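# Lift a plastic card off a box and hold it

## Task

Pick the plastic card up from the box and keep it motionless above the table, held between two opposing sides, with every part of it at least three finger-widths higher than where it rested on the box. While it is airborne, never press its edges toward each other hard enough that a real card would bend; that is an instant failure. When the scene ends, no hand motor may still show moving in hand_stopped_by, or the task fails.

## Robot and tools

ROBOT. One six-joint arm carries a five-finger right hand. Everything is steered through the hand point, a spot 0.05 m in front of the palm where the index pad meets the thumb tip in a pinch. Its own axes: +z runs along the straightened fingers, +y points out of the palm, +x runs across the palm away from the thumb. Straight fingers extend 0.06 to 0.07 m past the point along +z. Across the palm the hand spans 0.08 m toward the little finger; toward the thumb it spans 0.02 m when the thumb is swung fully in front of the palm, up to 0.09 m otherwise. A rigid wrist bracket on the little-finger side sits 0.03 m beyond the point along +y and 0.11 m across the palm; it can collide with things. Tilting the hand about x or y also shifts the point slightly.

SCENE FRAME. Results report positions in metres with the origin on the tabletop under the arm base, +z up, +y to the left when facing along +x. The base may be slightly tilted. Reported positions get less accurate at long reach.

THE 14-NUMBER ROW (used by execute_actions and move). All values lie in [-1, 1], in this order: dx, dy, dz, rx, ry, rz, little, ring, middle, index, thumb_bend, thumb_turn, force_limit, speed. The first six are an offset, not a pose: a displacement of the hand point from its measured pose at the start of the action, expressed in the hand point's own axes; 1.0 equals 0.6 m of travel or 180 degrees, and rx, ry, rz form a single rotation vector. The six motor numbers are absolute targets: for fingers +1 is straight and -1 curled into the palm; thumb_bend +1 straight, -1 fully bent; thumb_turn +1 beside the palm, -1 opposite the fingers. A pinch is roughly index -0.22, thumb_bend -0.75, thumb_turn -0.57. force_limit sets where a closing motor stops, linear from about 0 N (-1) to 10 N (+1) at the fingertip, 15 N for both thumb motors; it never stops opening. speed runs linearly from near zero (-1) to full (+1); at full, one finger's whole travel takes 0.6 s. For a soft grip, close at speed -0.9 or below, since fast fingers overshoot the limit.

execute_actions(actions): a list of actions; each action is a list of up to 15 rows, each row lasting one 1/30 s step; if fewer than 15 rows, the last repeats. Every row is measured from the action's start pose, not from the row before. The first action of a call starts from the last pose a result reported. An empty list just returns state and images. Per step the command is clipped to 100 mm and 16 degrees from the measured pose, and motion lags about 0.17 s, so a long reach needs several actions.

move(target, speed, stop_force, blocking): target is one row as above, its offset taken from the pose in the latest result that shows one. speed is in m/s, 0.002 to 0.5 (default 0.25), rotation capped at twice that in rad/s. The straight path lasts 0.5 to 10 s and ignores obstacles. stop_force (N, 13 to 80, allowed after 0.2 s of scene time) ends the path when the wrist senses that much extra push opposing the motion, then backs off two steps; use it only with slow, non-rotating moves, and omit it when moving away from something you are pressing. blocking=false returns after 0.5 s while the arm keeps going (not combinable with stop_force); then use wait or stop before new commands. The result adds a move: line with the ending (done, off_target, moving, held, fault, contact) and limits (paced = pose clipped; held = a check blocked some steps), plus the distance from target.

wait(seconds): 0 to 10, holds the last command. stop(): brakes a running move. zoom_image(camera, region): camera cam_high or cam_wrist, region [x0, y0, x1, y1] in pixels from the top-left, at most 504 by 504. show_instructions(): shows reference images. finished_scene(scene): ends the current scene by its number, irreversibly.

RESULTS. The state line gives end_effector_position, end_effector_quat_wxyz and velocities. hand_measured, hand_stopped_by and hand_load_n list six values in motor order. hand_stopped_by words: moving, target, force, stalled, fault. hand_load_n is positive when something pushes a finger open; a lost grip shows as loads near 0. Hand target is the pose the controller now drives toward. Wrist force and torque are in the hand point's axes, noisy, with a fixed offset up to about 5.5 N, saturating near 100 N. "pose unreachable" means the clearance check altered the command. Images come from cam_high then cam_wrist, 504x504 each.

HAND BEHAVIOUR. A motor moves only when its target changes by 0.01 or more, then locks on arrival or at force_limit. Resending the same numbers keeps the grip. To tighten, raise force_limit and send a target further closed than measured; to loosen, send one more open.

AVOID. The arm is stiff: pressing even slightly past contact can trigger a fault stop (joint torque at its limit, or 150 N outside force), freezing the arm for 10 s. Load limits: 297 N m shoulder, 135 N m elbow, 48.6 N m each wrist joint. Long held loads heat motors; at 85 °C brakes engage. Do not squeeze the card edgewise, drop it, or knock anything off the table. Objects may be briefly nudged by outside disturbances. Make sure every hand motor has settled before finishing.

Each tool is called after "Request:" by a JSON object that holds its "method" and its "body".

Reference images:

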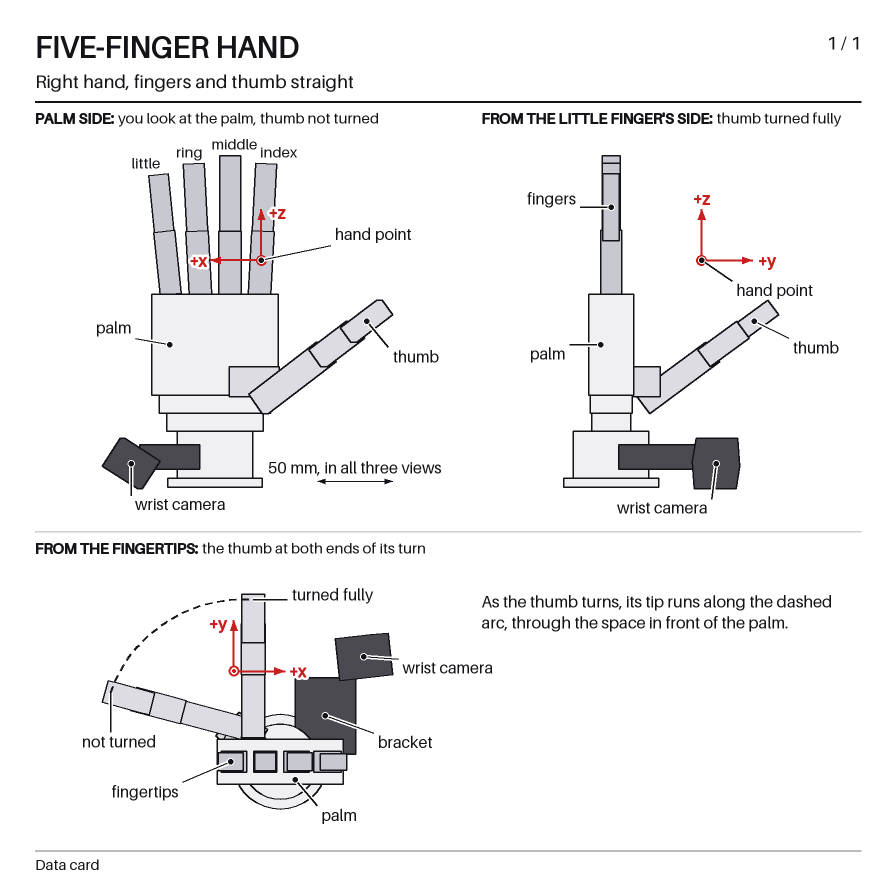

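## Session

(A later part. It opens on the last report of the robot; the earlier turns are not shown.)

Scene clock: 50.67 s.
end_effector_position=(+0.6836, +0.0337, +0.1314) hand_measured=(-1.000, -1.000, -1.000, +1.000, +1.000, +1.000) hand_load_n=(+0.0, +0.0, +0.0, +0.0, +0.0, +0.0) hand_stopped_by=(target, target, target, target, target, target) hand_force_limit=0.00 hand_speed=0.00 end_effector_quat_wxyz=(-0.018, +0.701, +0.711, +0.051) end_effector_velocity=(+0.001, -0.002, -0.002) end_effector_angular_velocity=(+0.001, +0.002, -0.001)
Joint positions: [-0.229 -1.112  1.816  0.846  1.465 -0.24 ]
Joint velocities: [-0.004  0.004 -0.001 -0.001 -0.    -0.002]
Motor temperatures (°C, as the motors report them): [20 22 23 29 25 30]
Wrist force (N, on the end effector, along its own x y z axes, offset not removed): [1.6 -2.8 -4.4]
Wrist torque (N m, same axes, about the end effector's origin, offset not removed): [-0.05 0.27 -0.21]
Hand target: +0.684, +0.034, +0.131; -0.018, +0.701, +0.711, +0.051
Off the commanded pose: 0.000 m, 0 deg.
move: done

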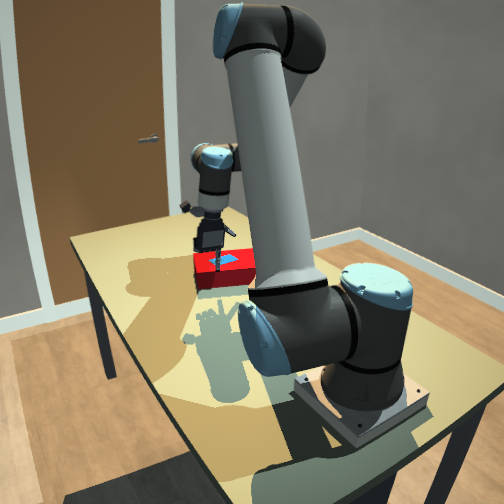

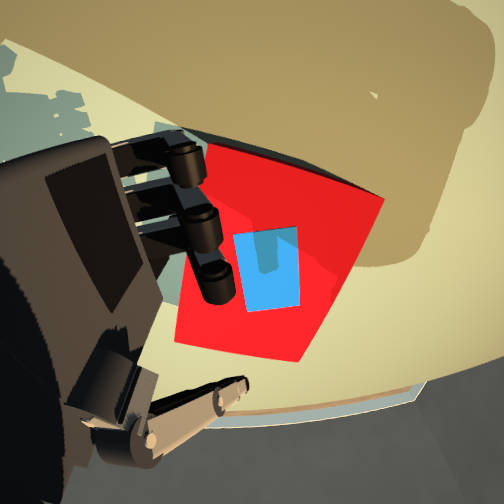

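Request:
{"method": "move", "body": {"target": [0,0.075,0,0,0,0,-1,-1,-1,1,1,1,0,0], "speed": 0.05}}

Request:
{"method": "move", "body": {"target": [0,0,0.0055,0,0,0,-1,-1,-1,1,1,1,0,0], "speed": 0.005}}

Request:
{"method": "move", "body": {"target": [0,-0.06,0,0,0,0,-1,-1,-1,1,1,1,0,0], "speed": 0.01}}

Request:
{"method": "zoom_image", "body": {"camera": "cam_high", "region": [150,200,310,320]}}

Scene clock: 52.77 s.
end_effector_position=(+0.7284, +0.0343, +0.1334) hand_measured=(-1.000, -1.000, -1.000, +1.000, +1.000, +1.000) hand_load_n=(+0.0, +0.0, +0.0, +0.0, +0.0, +0.0) hand_stopped_by=(target, target, target, target, target, target) hand_force_limit=0.00 hand_speed=0.00 end_effector_quat_wxyz=(-0.018, +0.701, +0.711, +0.051) end_effector_velocity=(+0.002, -0.000, +0.001) end_effector_angular_velocity=(-0.000, -0.002, -0.000)
Joint positions: [-0.212 -1.054  1.716  0.887  1.465 -0.223]
Joint velocities: [ 0.     0.001 -0.004  0.002 -0.     0.001]
Motor temperatures (°C, as the motors report them): [20 22 23 29 25 30]
Wrist force (N, on the end effector, along its own x y z axes, offset not removed): [1.7 -1.9 -2.6]
Wrist torque (N m, same axes, about the end effector's origin, offset not removed): [0.04 0.21 -0.20]
Hand target: +0.729, +0.034, +0.133; -0.018, +0.701, +0.711, +0.051
Off the commanded pose: 0.000 m, 0 deg.
move: done

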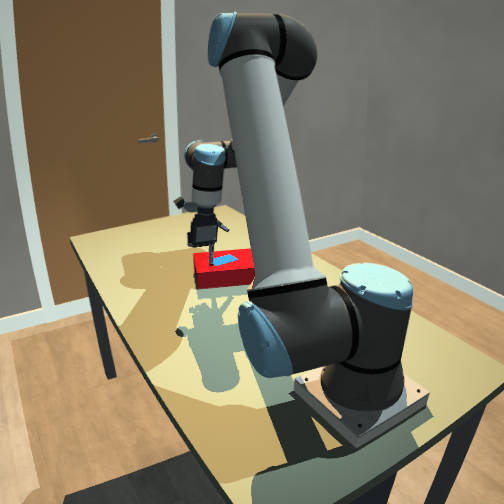

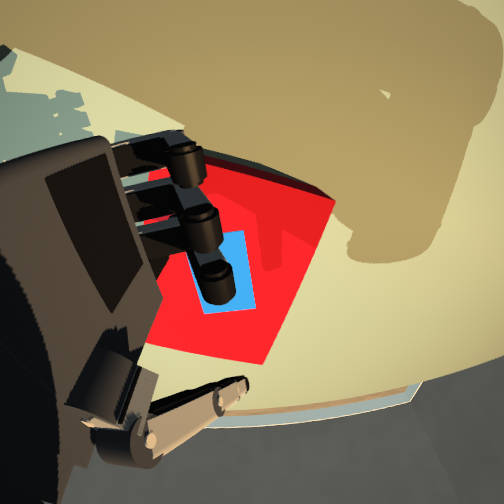

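Scene clock: 53.63 s.
end_effector_position=(+0.7286, +0.0346, +0.1302) hand_measured=(-1.000, -1.000, -1.000, +1.000, +1.000, +1.000) hand_load_n=(+0.0, +0.0, +0.0, +0.0, +0.0, +0.0) hand_stopped_by=(target, target, target, target, target, target) hand_force_limit=0.00 hand_speed=0.00 end_effector_quat_wxyz=(-0.018, +0.701, +0.711, +0.051) end_effector_velocity=(+0.000, -0.000, -0.000) end_effector_angular_velocity=(+0.000, -0.001, -0.001)
Joint positions: [-0.211 -1.051  1.717  0.882  1.465 -0.223]
Joint velocities: [-0.001  0.001 -0.    -0.001 -0.     0.   ]
Motor temperatures (°C, as the motors report them): [20 22 23 29 25 30]
Wrist force (N, on the end effector, along its own x y z axes, offset not removed): [-1.4 -0.5 -1.7]
Wrist torque (N m, same axes, about the end effector's origin, offset not removed): [0.22 0.65 -0.34]
Hand target: +0.729, +0.035, +0.130; -0.018, +0.701, +0.711, +0.051
Off the commanded pose: 0.000 m, 0 deg.
move: done

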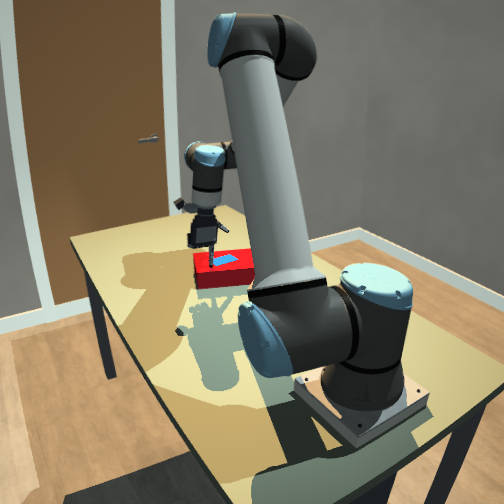

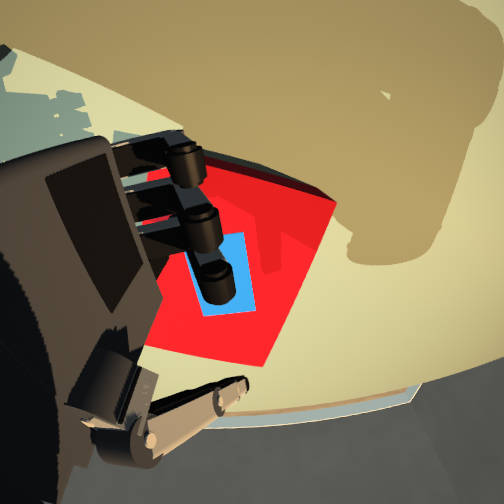

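Scene clock: 57.47 s.
end_effector_position=(+0.6927, +0.0341, +0.1286) hand_measured=(-1.000, -1.000, -1.000, +1.000, +1.000, +1.000) hand_load_n=(+0.0, +0.0, +0.0, -0.5, +0.0, +0.0) hand_stopped_by=(target, target, target, target, target, target) hand_force_limit=0.00 hand_speed=0.00 end_effector_quat_wxyz=(-0.018, +0.701, +0.711, +0.051) end_effector_velocity=(-0.002, -0.000, +0.001) end_effector_angular_velocity=(-0.000, -0.001, -0.001)
Joint positions: [-0.225 -1.097  1.797  0.849  1.465 -0.236]
Joint velocities: [-0.001 -0.004  0.005 -0.002  0.    -0.001]
Motor temperatures (°C, as the motors report them): [20 22 23 29 25 30]
Wrist force (N, on the end effector, along its own x y z axes, offset not removed): [0.2 -2.9 -4.7]
Wrist torque (N m, same axes, about the end effector's origin, offset not removed): [-0.04 0.52 -0.33]
Hand target: +0.693, +0.034, +0.129; -0.018, +0.701, +0.711, +0.051
Off the commanded pose: 0.000 m, 0 deg.
move: done

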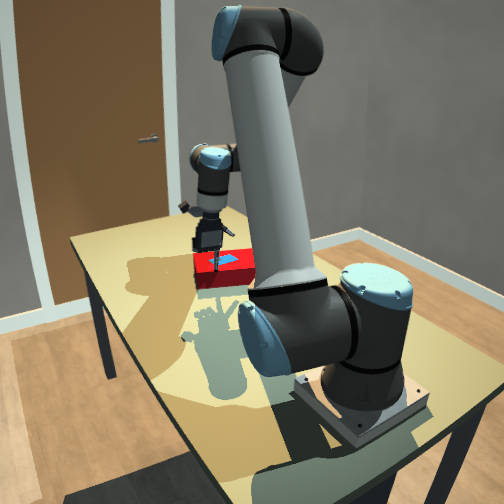

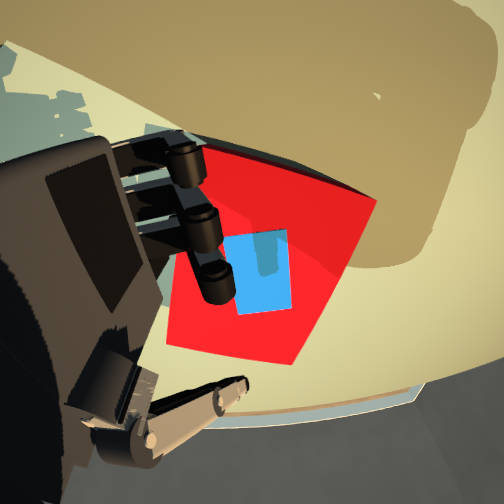

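Region (150, 200, 310, 320) of cam_high's 504x504 image, scaled by 3.150, with more detail than that image has; it fills the top 378 rows of this view, and the rest is white.

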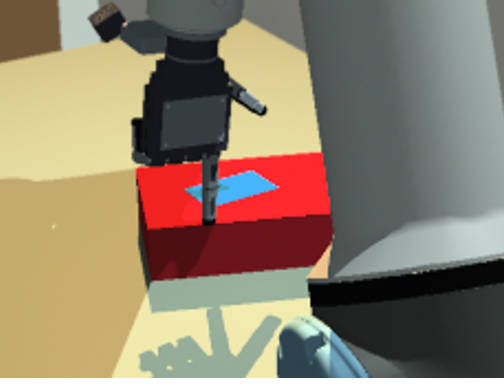

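Request:
{"method": "move", "body": {"target": [0,0.035,-0.005,0,0,0,-1,-1,-1,1,1,1,0,0], "speed": 0.05}}

Request:
{"method": "move", "body": {"target": [0,0,0.08,0,0,0,-1,-1,-1,1,1,1,0,0], "speed": 0.005, "stop_force": 13}}

Request:
{"method": "zoom_image", "body": {"camera": "cam_high", "region": [150,200,310,320]}}

Scene clock: 59.23 s.
end_effector_position=(+0.7134, +0.0342, +0.1325) hand_measured=(-1.000, -1.000, -1.000, +1.000, +1.000, +1.000) hand_load_n=(+0.0, +0.0, +0.0, +0.0, +0.0, +0.0) hand_stopped_by=(target, target, target, target, target, target) hand_force_limit=0.00 hand_speed=0.00 end_effector_quat_wxyz=(-0.018, +0.701, +0.711, +0.051) end_effector_velocity=(+0.001, +0.000, +0.001) end_effector_angular_velocity=(+0.000, +0.000, +0.000)
Joint positions: [-0.217 -1.073  1.75   0.872  1.465 -0.228]
Joint velocities: [ 0.001  0.001 -0.003  0.002 -0.     0.001]
Motor temperatures (°C, as the motors report them): [20 22 23 29 25 30]
Wrist force (N, on the end effector, along its own x y z axes, offset not removed): [0.0 -3.6 -4.5]
Wrist torque (N m, same axes, about the end effector's origin, offset not removed): [-0.16 0.51 -0.30]
Hand target: +0.714, +0.034, +0.133; -0.018, +0.701, +0.711, +0.051
Off the commanded pose: 0.000 m, 0 deg.
move: done

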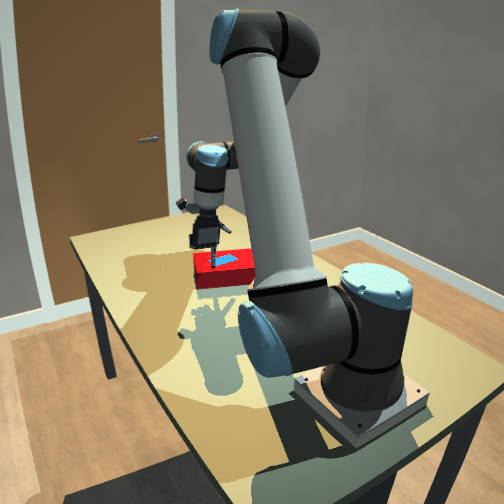

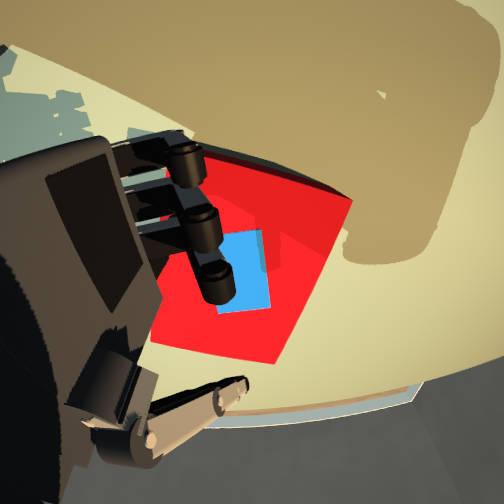

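Scene clock: 60.50 s.
end_effector_position=(+0.7136, +0.0347, +0.1279) hand_measured=(-1.000, -1.000, -1.000, +1.000, +1.000, +1.000) hand_load_n=(+0.0, +0.0, +0.0, +0.0, +0.0, +0.0) hand_stopped_by=(target, target, target, target, target, target) hand_force_limit=0.00 hand_speed=0.00 end_effector_quat_wxyz=(-0.018, +0.701, +0.711, +0.051) end_effector_velocity=(-0.001, -0.000, +0.000) end_effector_angular_velocity=(+0.000, +0.002, -0.001)
Joint positions: [-0.216 -1.068  1.752  0.865  1.465 -0.228]
Joint velocities: [-0.001 -0.     0.     0.002  0.     0.   ]
Motor temperatures (°C, as the motors report them): [20 22 23 29 25 30]
Wrist force (N, on the end effector, along its own x y z axes, offset not removed): [2.2 -2.7 -24.2]
Wrist torque (N m, same axes, about the end effector's origin, offset not removed): [1.45 0.05 -0.12]
Hand target: +0.714, +0.035, +0.128; -0.018, +0.701, +0.711, +0.051
Off the commanded pose: 0.043 m, 0 deg.
move: contact

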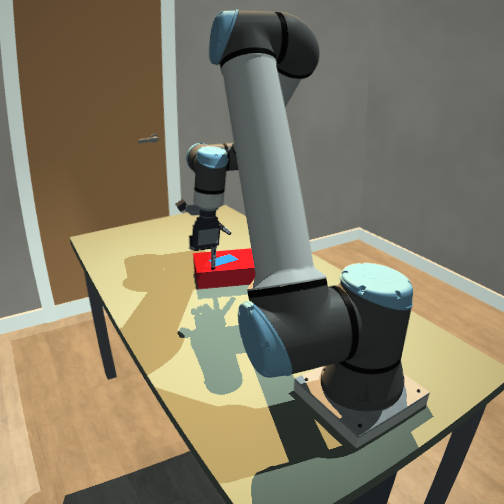

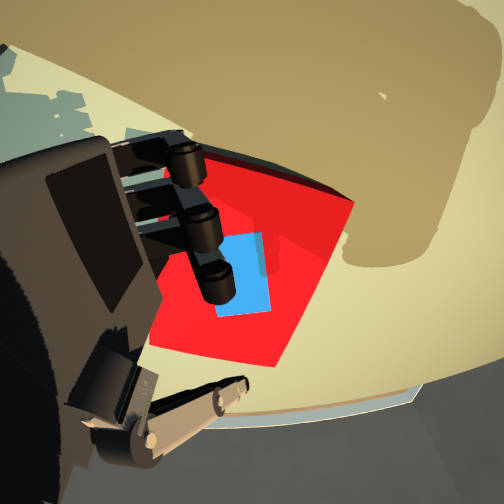

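Region (150, 200, 310, 320) of cam_high's 504x504 image, scaled by 3.150, with more detail than that image has; it fills the top 378 rows of this view, and the rest is white.

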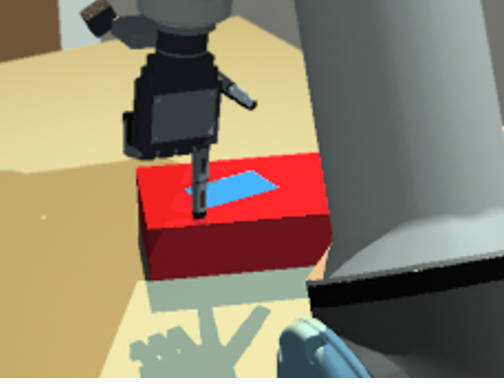

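Request:
{"method": "move", "body": {"target": [-0.05,0.05,-0.008,0,0,0,-1,-1,-1,1,1,1,0,0], "speed": 0.05}}

Request:
{"method": "move", "body": {"target": [0,0,0.08,0,0,0,-1,-1,-1,1,1,1,0,0], "speed": 0.005, "stop_force": 13}}

Request:
{"method": "zoom_image", "body": {"camera": "cam_high", "region": [150,200,310,320]}}

Scene clock: 63.33 s.
end_effector_position=(+0.7438, +0.0048, +0.1311) hand_measured=(-1.000, -1.000, -1.000, +1.000, +1.000, +1.000) hand_load_n=(+0.0, +0.0, +0.0, +0.0, +0.0, +0.0) hand_stopped_by=(target, target, target, target, target, target) hand_force_limit=0.00 hand_speed=0.00 end_effector_quat_wxyz=(-0.018, +0.701, +0.711, +0.051) end_effector_velocity=(+0.001, -0.001, -0.001) end_effector_angular_velocity=(+0.000, +0.001, +0.001)
Joint positions: [-0.251 -1.032  1.685  0.9    1.465 -0.263]
Joint velocities: [-0.001  0.003 -0.003  0.001  0.    -0.001]
Motor temperatures (°C, as the motors report them): [20 22 23 29 25 30]
Wrist force (N, on the end effector, along its own x y z axes, offset not removed): [-2.3 -3.0 -4.3]
Wrist torque (N m, same axes, about the end effector's origin, offset not removed): [-0.11 0.88 -0.49]
Hand target: +0.744, +0.005, +0.131; -0.018, +0.701, +0.711, +0.051
Off the commanded pose: 0.000 m, 0 deg.
move: done

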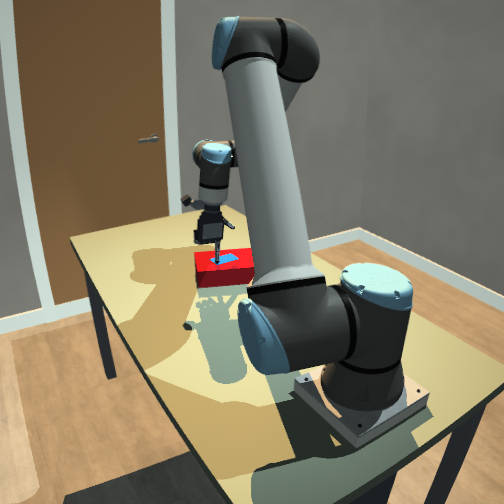

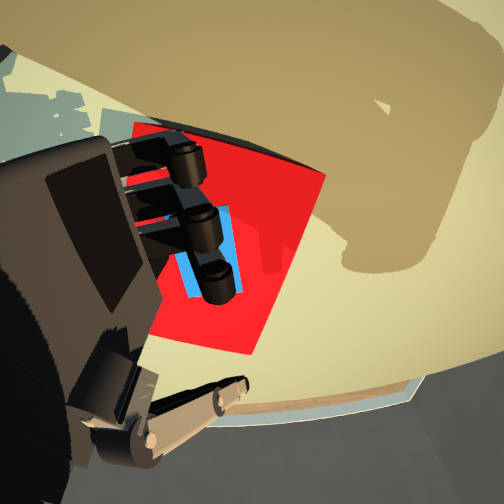

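Scene clock: 64.13 s.
end_effector_position=(+0.7439, +0.0050, +0.1289) hand_measured=(-1.000, -1.000, -1.000, +1.000, +1.000, +1.000) hand_load_n=(+0.0, +0.0, +0.0, +0.0, +0.0, +0.0) hand_stopped_by=(target, target, target, target, target, target) hand_force_limit=0.00 hand_speed=0.00 end_effector_quat_wxyz=(-0.018, +0.701, +0.711, +0.051) end_effector_velocity=(-0.001, -0.001, +0.000) end_effector_angular_velocity=(+0.000, +0.002, -0.001)
Joint positions: [-0.251 -1.03   1.685  0.896  1.465 -0.262]
Joint velocities: [-0.001 -0.     0.     0.002  0.    -0.   ]
Motor temperatures (°C, as the motors report them): [20 22 23 29 25 30]
Wrist force (N, on the end effector, along its own x y z axes, offset not removed): [1.2 -2.8 -28.1]
Wrist torque (N m, same axes, about the end effector's origin, offset not removed): [1.47 -0.05 -0.31]
Hand target: +0.744, +0.005, +0.129; -0.018, +0.701, +0.711, +0.051
Off the commanded pose: 0.046 m, 0 deg.
move: contact

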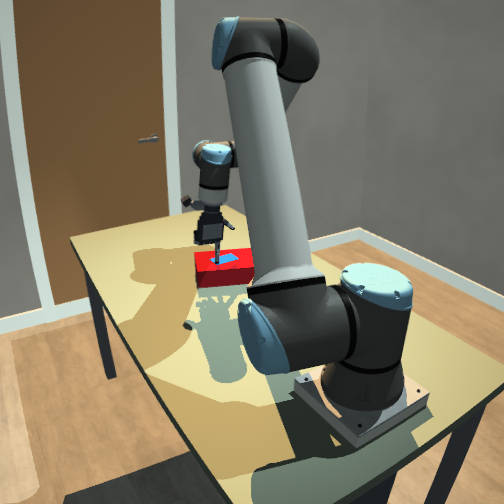

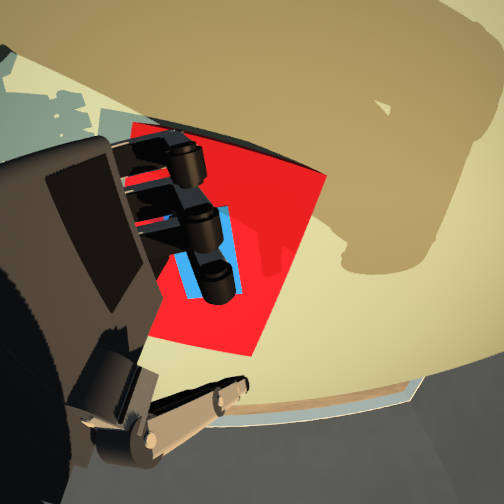

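Region (150, 200, 310, 320) of cam_high's 504x504 image, scaled by 3.150, with more detail than that image has; it fills the top 378 rows of this view, and the rest is white.

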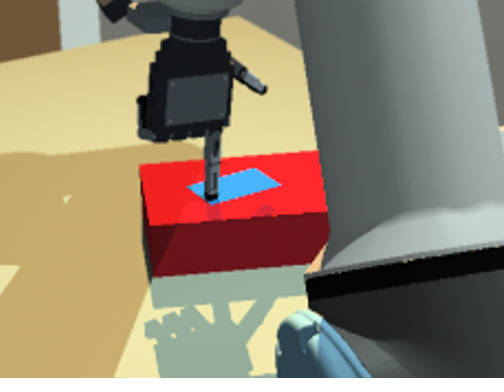

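Contact came 1 mm higher here, so the fingertip is on the card. I'll ease off slightly and drag it toward the near edge.

Request:
{"method": "move", "body": {"target": [0,-0.075,-0.001,0,0,0,-1,-1,-1,1,1,1,0,0], "speed": 0.01}}

Request:
{"method": "zoom_image", "body": {"camera": "cam_high", "region": [150,200,310,320]}}

Scene clock: 69.47 s.
end_effector_position=(+0.6990, +0.0043, +0.1275) hand_measured=(-1.000, -1.000, -1.000, +0.958, +1.000, +1.000) hand_load_n=(+0.0, +0.0, +0.0, -19.0, +0.0, +0.0) hand_stopped_by=(target, target, target, target, target, target) hand_force_limit=0.00 hand_speed=0.00 end_effector_quat_wxyz=(-0.018, +0.701, +0.711, +0.051) end_effector_velocity=(-0.001, -0.001, +0.000) end_effector_angular_velocity=(-0.001, -0.001, -0.001)
Joint positions: [-0.27  -1.088  1.787  0.856  1.464 -0.282]
Joint velocities: [-0.002 -0.002  0.002 -0.002  0.    -0.001]
Motor temperatures (°C, as the motors report them): [20 22 23 29 25 30]
Wrist force (N, on the end effector, along its own x y z axes, offset not removed): [6.3 10.7 -59.5]
Wrist torque (N m, same axes, about the end effector's origin, offset not removed): [2.33 0.10 -0.17]
Hand target: +0.699, +0.004, +0.127; -0.018, +0.701, +0.711, +0.051
Off the commanded pose: 0.000 m, 0 deg.
move: done

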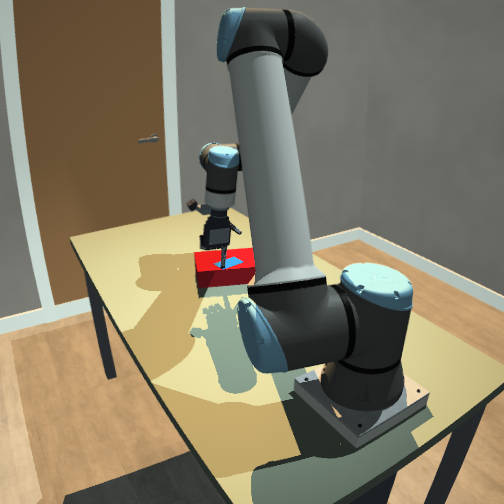

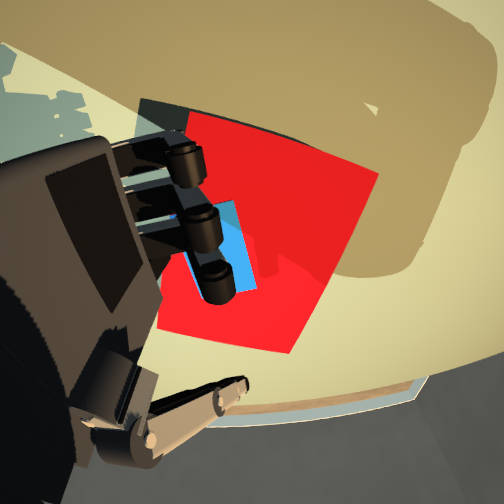

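Region (150, 200, 310, 320) of cam_high's 504x504 image, scaled by 3.150, with more detail than that image has; it fills the top 378 rows of this view, and the rest is white.

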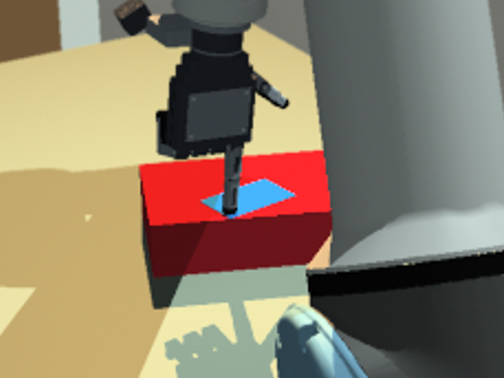

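Request:
{"method": "move", "body": {"target": [-0.02,0.03,-0.008,0,0,0,-1,-1,-1,1,1,1,0,0], "speed": 0.03}}

Request:
{"method": "move", "body": {"target": [0,0,0.08,0,0,0,-1,-1,-1,1,1,1,0,0], "speed": 0.005, "stop_force": 13}}

Request:
{"method": "move", "body": {"target": [0,-0.075,-0.003,0,0,0,-1,-1,-1,1,1,1,0,0], "speed": 0.01}}

Request:
{"method": "zoom_image", "body": {"camera": "cam_high", "region": [150,200,310,320]}}

Scene clock: 71.57 s.
end_effector_position=(+0.7169, -0.0078, +0.1318) hand_measured=(-1.000, -1.000, -1.000, +0.962, +1.000, +1.000) hand_load_n=(+0.0, +0.0, +0.0, +0.0, +0.0, +0.0) hand_stopped_by=(target, target, target, target, target, target) hand_force_limit=0.00 hand_speed=0.00 end_effector_quat_wxyz=(-0.018, +0.701, +0.711, +0.051) end_effector_velocity=(+0.001, -0.001, +0.000) end_effector_angular_velocity=(-0.000, +0.000, -0.000)
Joint positions: [-0.281 -1.069  1.745  0.879  1.464 -0.293]
Joint velocities: [-0.001  0.001 -0.003  0.002  0.    -0.001]
Motor temperatures (°C, as the motors report them): [20 22 23 29 25 30]
Wrist force (N, on the end effector, along its own x y z axes, offset not removed): [-0.3 -2.7 -3.8]
Wrist torque (N m, same axes, about the end effector's origin, offset not removed): [0.06 0.62 -0.25]
Hand target: +0.717, -0.008, +0.132; -0.018, +0.701, +0.711, +0.051
Off the commanded pose: 0.000 m, 0 deg.
move: done

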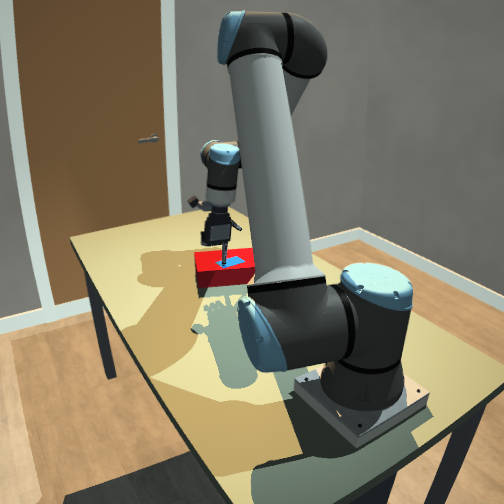

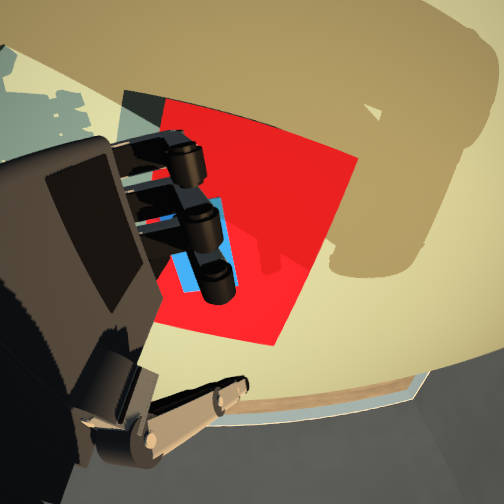

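Scene clock: 72.57 s.
end_effector_position=(+0.7170, -0.0074, +0.1286) hand_measured=(-1.000, -1.000, -1.000, +0.962, +1.000, +1.000) hand_load_n=(+0.0, +0.0, +0.0, +0.5, +0.0, +0.0) hand_stopped_by=(target, target, target, target, target, target) hand_force_limit=0.00 hand_speed=0.00 end_effector_quat_wxyz=(-0.018, +0.701, +0.711, +0.050) end_effector_velocity=(-0.001, +0.001, +0.001) end_effector_angular_velocity=(+0.000, +0.002, +0.001)
Joint positions: [-0.281 -1.065  1.747  0.874  1.464 -0.292]
Joint velocities: [ 0.001 -0.001 -0.     0.002  0.     0.   ]
Motor temperatures (°C, as the motors report them): [20 22 23 29 25 30]
Wrist force (N, on the end effector, along its own x y z axes, offset not removed): [3.2 -4.3 -26.3]
Wrist torque (N m, same axes, about the end effector's origin, offset not removed): [1.14 -0.11 -0.16]
Hand target: +0.717, -0.007, +0.129; -0.018, +0.701, +0.711, +0.051
Off the commanded pose: 0.045 m, 0 deg.
move: contact

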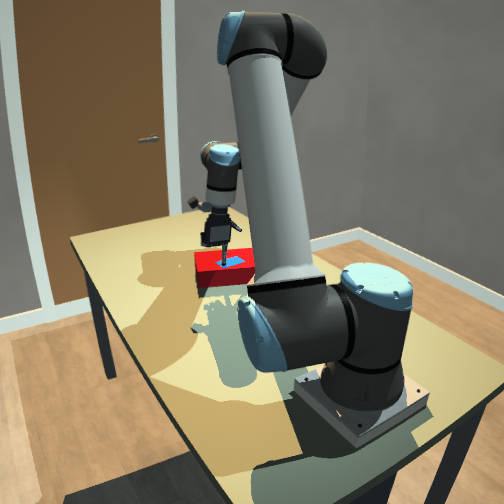

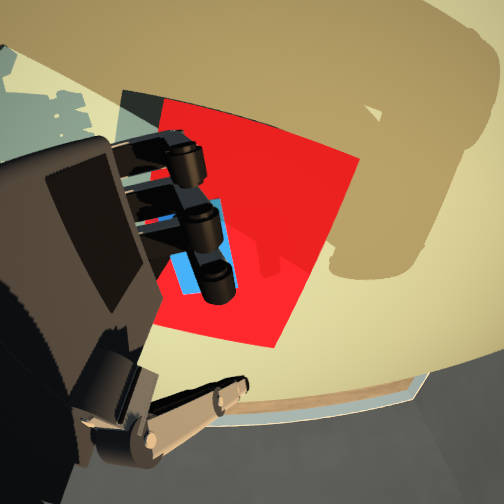

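Scene clock: 77.30 s.
end_effector_position=(+0.6721, -0.0082, +0.1284) hand_measured=(-1.000, -1.000, -1.000, +0.962, +1.000, +1.000) hand_load_n=(+0.0, +0.0, +0.0, +0.0, +0.0, +0.0) hand_stopped_by=(target, target, target, target, target, target) hand_force_limit=0.00 hand_speed=0.00 end_effector_quat_wxyz=(-0.018, +0.701, +0.711, +0.050) end_effector_velocity=(-0.002, -0.000, +0.001) end_effector_angular_velocity=(-0.000, -0.001, -0.000)
Joint positions: [-0.303 -1.124  1.845  0.837  1.464 -0.315]
Joint velocities: [-0.001 -0.003  0.004 -0.001 -0.    -0.001]
Motor temperatures (°C, as the motors report them): [20 22 23 29 25 30]
Wrist force (N, on the end effector, along its own x y z axes, offset not removed): [-0.7 -1.5 -3.6]
Wrist torque (N m, same axes, about the end effector's origin, offset not removed): [0.07 0.55 -0.30]
Hand target: +0.672, -0.008, +0.128; -0.018, +0.701, +0.711, +0.050
Off the commanded pose: 0.000 m, 0 deg.
move: done

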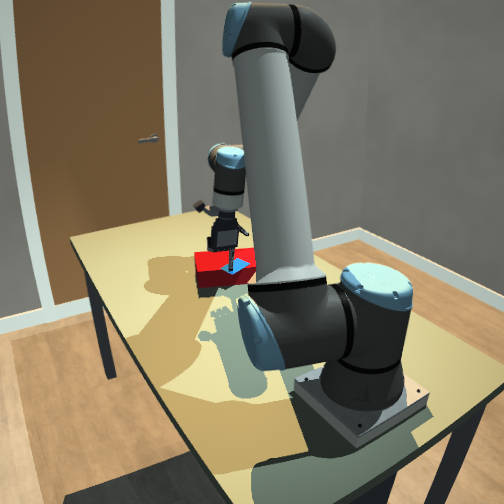

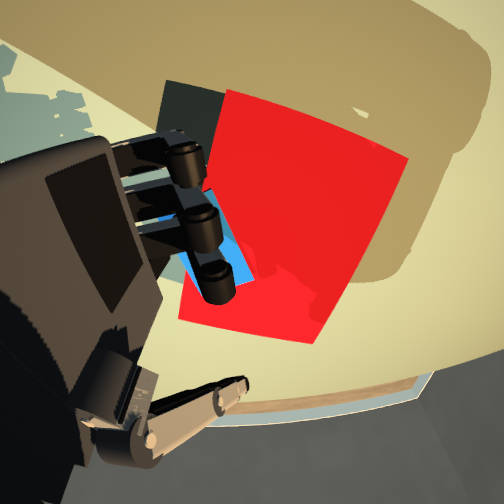

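Region (150, 200, 310, 320) of cam_high's 504x504 image, scaled by 3.150, with more detail than that image has; it fills the top 378 rows of this view, and the rest is white.

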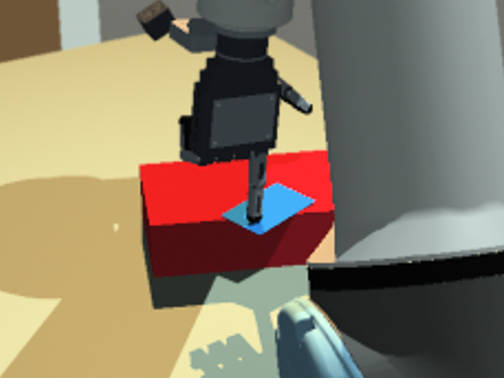

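Request:
{"method": "move", "body": {"target": [-0.01,0.04,-0.006,0,0,0,-1,-1,-1,1,1,1,0,0], "speed": 0.03}}

Request:
{"method": "move", "body": {"target": [0,0,0.08,0,0,0,-1,-1,-1,1,1,1,0,0], "speed": 0.005, "stop_force": 13}}

Request:
{"method": "move", "body": {"target": [0,-0.03,-0.002,0,0,0,-1,-1,-1,1,1,1,0,0], "speed": 0.01}}

Request:
{"method": "move", "body": {"target": [0,0,-0.06,0,0,0,-1,-1,-1,1,1,1,0,0], "speed": 0.05}}

Request:
{"method": "zoom_image", "body": {"camera": "cam_high", "region": [150,200,310,320]}}

Scene clock: 79.63 s.
end_effector_position=(+0.6959, -0.0142, +0.1324) hand_measured=(-1.000, -1.000, -1.000, +0.962, +1.000, +1.000) hand_load_n=(+0.0, +0.0, +0.0, +0.0, +0.0, +0.0) hand_stopped_by=(target, target, target, target, target, target) hand_force_limit=0.00 hand_speed=0.00 end_effector_quat_wxyz=(-0.018, +0.701, +0.711, +0.050) end_effector_velocity=(+0.002, -0.001, +0.001) end_effector_angular_velocity=(+0.000, -0.001, -0.001)
Joint positions: [-0.301 -1.097  1.791  0.863  1.464 -0.313]
Joint velocities: [-0.001  0.002 -0.004  0.002 -0.     0.   ]
Motor temperatures (°C, as the motors report them): [20 22 23 29 25 30]
Wrist force (N, on the end effector, along its own x y z axes, offset not removed): [0.2 -2.7 -4.7]
Wrist torque (N m, same axes, about the end effector's origin, offset not removed): [0.08 0.51 -0.33]
Hand target: +0.696, -0.014, +0.132; -0.018, +0.701, +0.711, +0.050
Off the commanded pose: 0.000 m, 0 deg.
move: done

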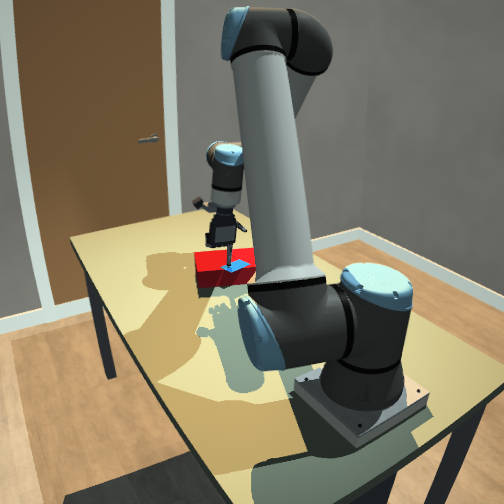

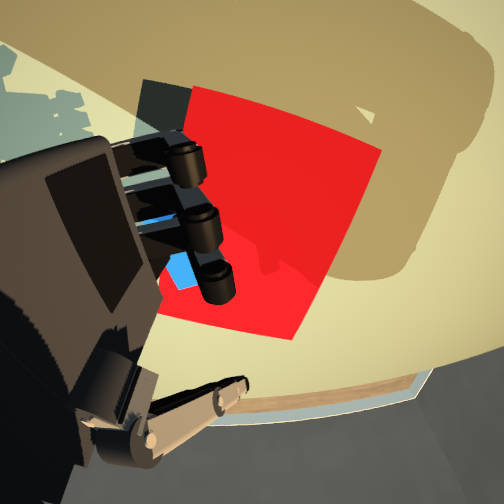

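Scene clock: 80.77 s.
end_effector_position=(+0.6961, -0.0138, +0.1286) hand_measured=(-1.000, -1.000, -1.000, +0.962, +1.000, +1.000) hand_load_n=(+0.0, +0.0, +0.0, +0.5, +0.0, +0.0) hand_stopped_by=(target, target, target, target, target, target) hand_force_limit=0.00 hand_speed=0.00 end_effector_quat_wxyz=(-0.018, +0.701, +0.711, +0.050) end_effector_velocity=(+0.000, +0.000, +0.001) end_effector_angular_velocity=(-0.000, -0.000, +0.001)
Joint positions: [-0.3   -1.093  1.793  0.857  1.464 -0.312]
Joint velocities: [ 0.001 -0.001 -0.001  0.002  0.     0.   ]
Motor temperatures (°C, as the motors report them): [20 22 23 29 25 30]
Wrist force (N, on the end effector, along its own x y z axes, offset not removed): [2.5 -5.4 -29.3]
Wrist torque (N m, same axes, about the end effector's origin, offset not removed): [1.35 0.10 -0.23]
Hand target: +0.696, -0.014, +0.129; -0.018, +0.701, +0.711, +0.050
Off the commanded pose: 0.044 m, 0 deg.
move: contact

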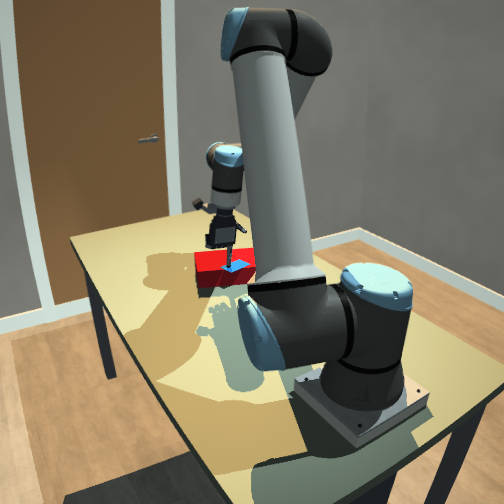

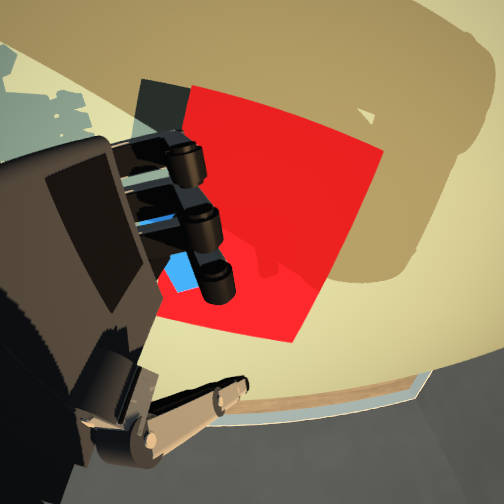

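Scene clock: 82.80 s.
end_effector_position=(+0.6782, -0.0141, +0.1289) hand_measured=(-1.000, -1.000, -1.000, +0.962, +1.000, +1.000) hand_load_n=(+0.0, +0.0, +0.0, -0.5, +0.0, +0.0) hand_stopped_by=(target, target, target, target, target, target) hand_force_limit=0.00 hand_speed=0.00 end_effector_quat_wxyz=(-0.018, +0.701, +0.711, +0.050) end_effector_velocity=(-0.002, +0.000, -0.000) end_effector_angular_velocity=(+0.000, +0.000, +0.000)
Joint positions: [-0.31  -1.117  1.832  0.844  1.464 -0.322]
Joint velocities: [-0.001 -0.002  0.004 -0.002 -0.    -0.001]
Motor temperatures (°C, as the motors report them): [20 22 23 29 25 30]
Wrist force (N, on the end effector, along its own x y z axes, offset not removed): [1.7 -1.6 -5.6]
Wrist torque (N m, same axes, about the end effector's origin, offset not removed): [0.10 0.33 -0.14]
Hand target: +0.678, -0.014, +0.129; -0.018, +0.701, +0.711, +0.050
Off the commanded pose: 0.000 m, 0 deg.
move: done

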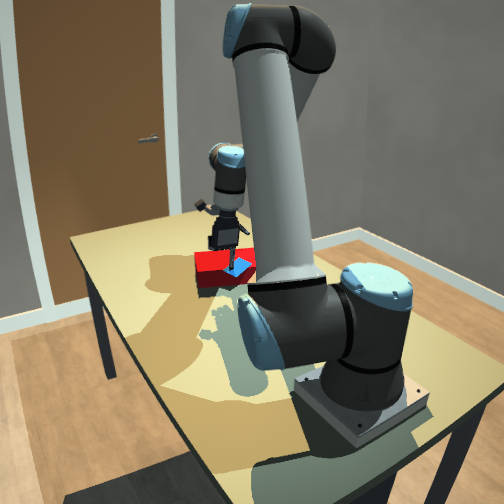

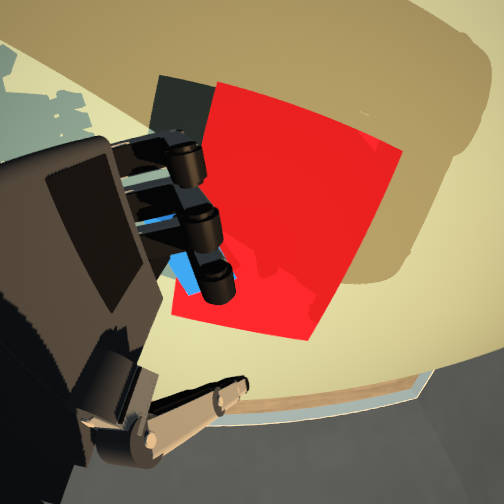

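Scene clock: 83.90 s.
end_effector_position=(+0.6766, -0.0176, +0.1645) hand_measured=(-1.000, -1.000, -1.000, +0.962, +1.000, +1.000) hand_load_n=(+0.0, +0.0, +0.0, +0.0, +0.0, +0.0) hand_stopped_by=(target, target, target, target, target, target) hand_force_limit=0.00 hand_speed=0.00 end_effector_quat_wxyz=(-0.018, +0.701, +0.711, +0.050) end_effector_velocity=(-0.000, -0.001, +0.003) end_effector_angular_velocity=(-0.000, -0.001, -0.001)
Joint positions: [-0.317 -1.157  1.814  0.902  1.464 -0.329]
Joint velocities: [-0.001 -0.003 -0.001  0.003 -0.    -0.   ]
Motor temperatures (°C, as the motors report them): [20 22 23 29 25 30]
Wrist force (N, on the end effector, along its own x y z axes, offset not removed): [-0.6 -1.9 -2.9]
Wrist torque (N m, same axes, about the end effector's origin, offset not removed): [-0.06 0.64 -0.32]
Hand target: +0.677, -0.018, +0.165; -0.018, +0.701, +0.711, +0.050
Off the commanded pose: 0.000 m, 0 deg.
move: done

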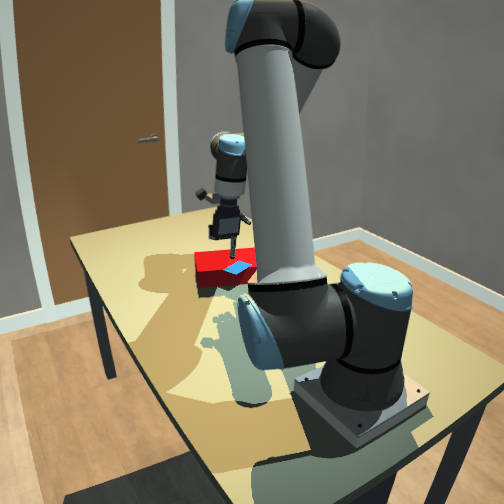

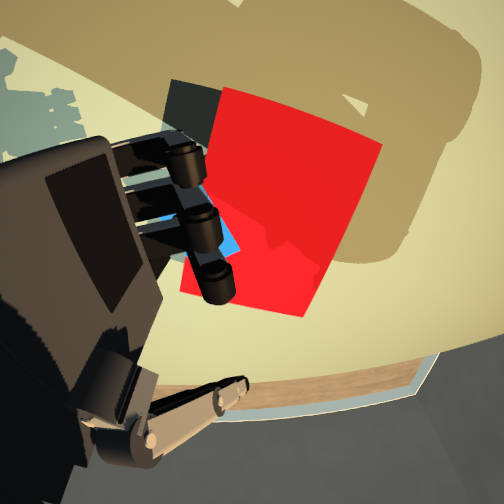

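Region (150, 200, 310, 320) of cam_high's 504x504 image, scaled by 3.150, with more detail than that image has; it fills the top 378 rows of this view, and the rest is white.

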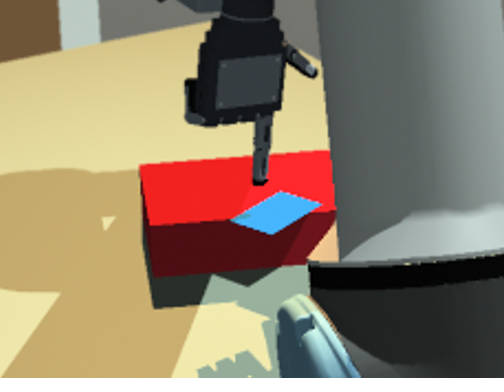

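Request:
{"method": "move", "body": {"target": [-0.012,-0.19,0,0,0,0,-1,-1,-1,0.1,-0.75,-0.57,0,0], "speed": 0.1}}

Request:
{"method": "move", "body": {"target": [0,0,0.16,0,0,0,-1,-1,-1,0.1,-0.75,-0.57,0,0], "speed": 0.08}}

Request:
{"method": "zoom_image", "body": {"camera": "cam_high", "region": [150,200,310,320]}}

Scene clock: 87.03 s.
end_effector_position=(+0.5628, -0.0264, +0.1586) hand_measured=(-1.000, -1.000, -1.000, +0.100, -0.750, -0.570) hand_load_n=(+0.0, +0.0, +0.0, +0.0, +0.0, +0.0) hand_stopped_by=(target, target, target, target, target, target) hand_force_limit=0.00 hand_speed=0.00 end_effector_quat_wxyz=(-0.018, +0.701, +0.711, +0.050) end_effector_velocity=(+0.000, +0.000, +0.000) end_effector_angular_velocity=(-0.000, -0.000, +0.000)
Joint positions: [-0.41  -1.309  2.053  0.825  1.464 -0.422]
Joint velocities: [ 0.    -0.001 -0.     0.    -0.    -0.   ]
Motor temperatures (°C, as the motors report them): [20 22 23 29 25 30]
Wrist force (N, on the end effector, along its own x y z axes, offset not removed): [-1.4 -2.2 -3.0]
Wrist torque (N m, same axes, about the end effector's origin, offset not removed): [-0.03 0.76 -0.43]
Hand target: +0.563, -0.026, +0.159; -0.018, +0.701, +0.711, +0.050
Off the commanded pose: 0.000 m, 0 deg.
move: done

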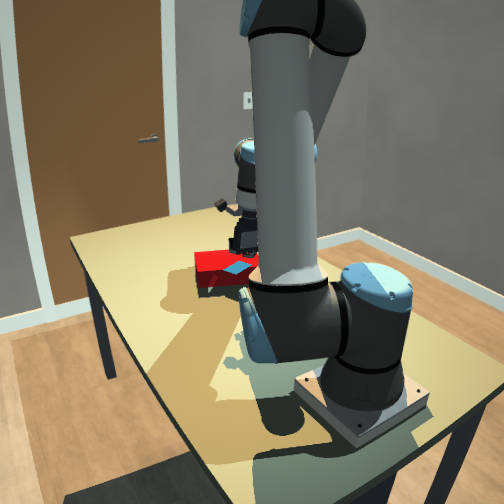

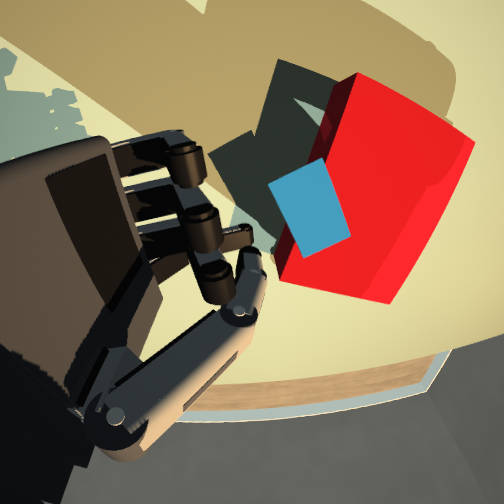

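Scene clock: 88.63 s.
end_effector_position=(+0.5670, -0.0170, +0.0633) hand_measured=(-1.000, -1.000, -1.000, +0.100, -0.750, -0.570) hand_load_n=(+0.0, +0.0, +0.0, +0.0, +0.0, +0.0) hand_stopped_by=(target, target, target, target, target, target) hand_force_limit=0.00 hand_speed=0.00 end_effector_quat_wxyz=(-0.018, +0.701, +0.711, +0.050) end_effector_velocity=(-0.000, +0.001, -0.002) end_effector_angular_velocity=(+0.000, +0.000, +0.001)
Joint positions: [-0.388 -1.173  2.094  0.646  1.464 -0.4  ]
Joint velocities: [ 0.002  0.003  0.001 -0.003  0.     0.001]
Motor temperatures (°C, as the motors report them): [20 22 23 29 25 30]
Wrist force (N, on the end effector, along its own x y z axes, offset not removed): [1.3 -1.4 -5.6]
Wrist torque (N m, same axes, about the end effector's origin, offset not removed): [0.27 0.37 -0.15]
Hand target: +0.567, -0.017, +0.063; -0.018, +0.701, +0.711, +0.050
Off the commanded pose: 0.000 m, 0 deg.
move: done

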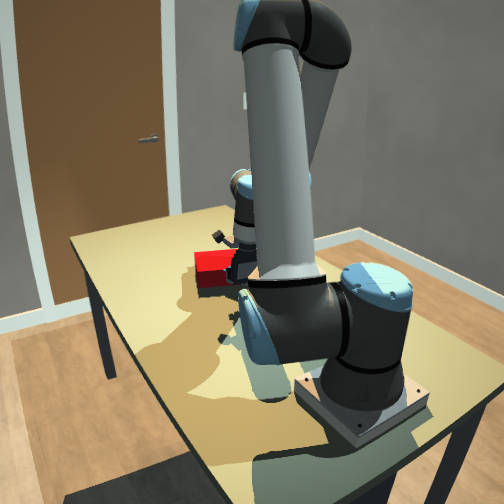

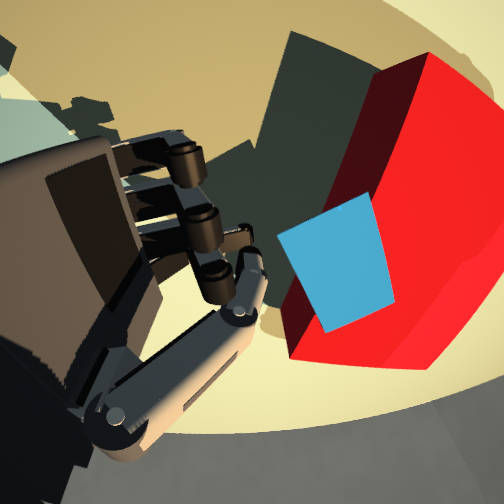

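Region (150, 200, 310, 320) of cam_high's 504x504 image, scaled by 3.150, with more detail than that image has; it fills the top 378 rows of this view, and the rest is white.

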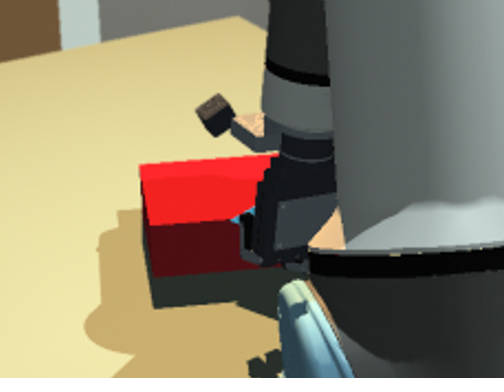

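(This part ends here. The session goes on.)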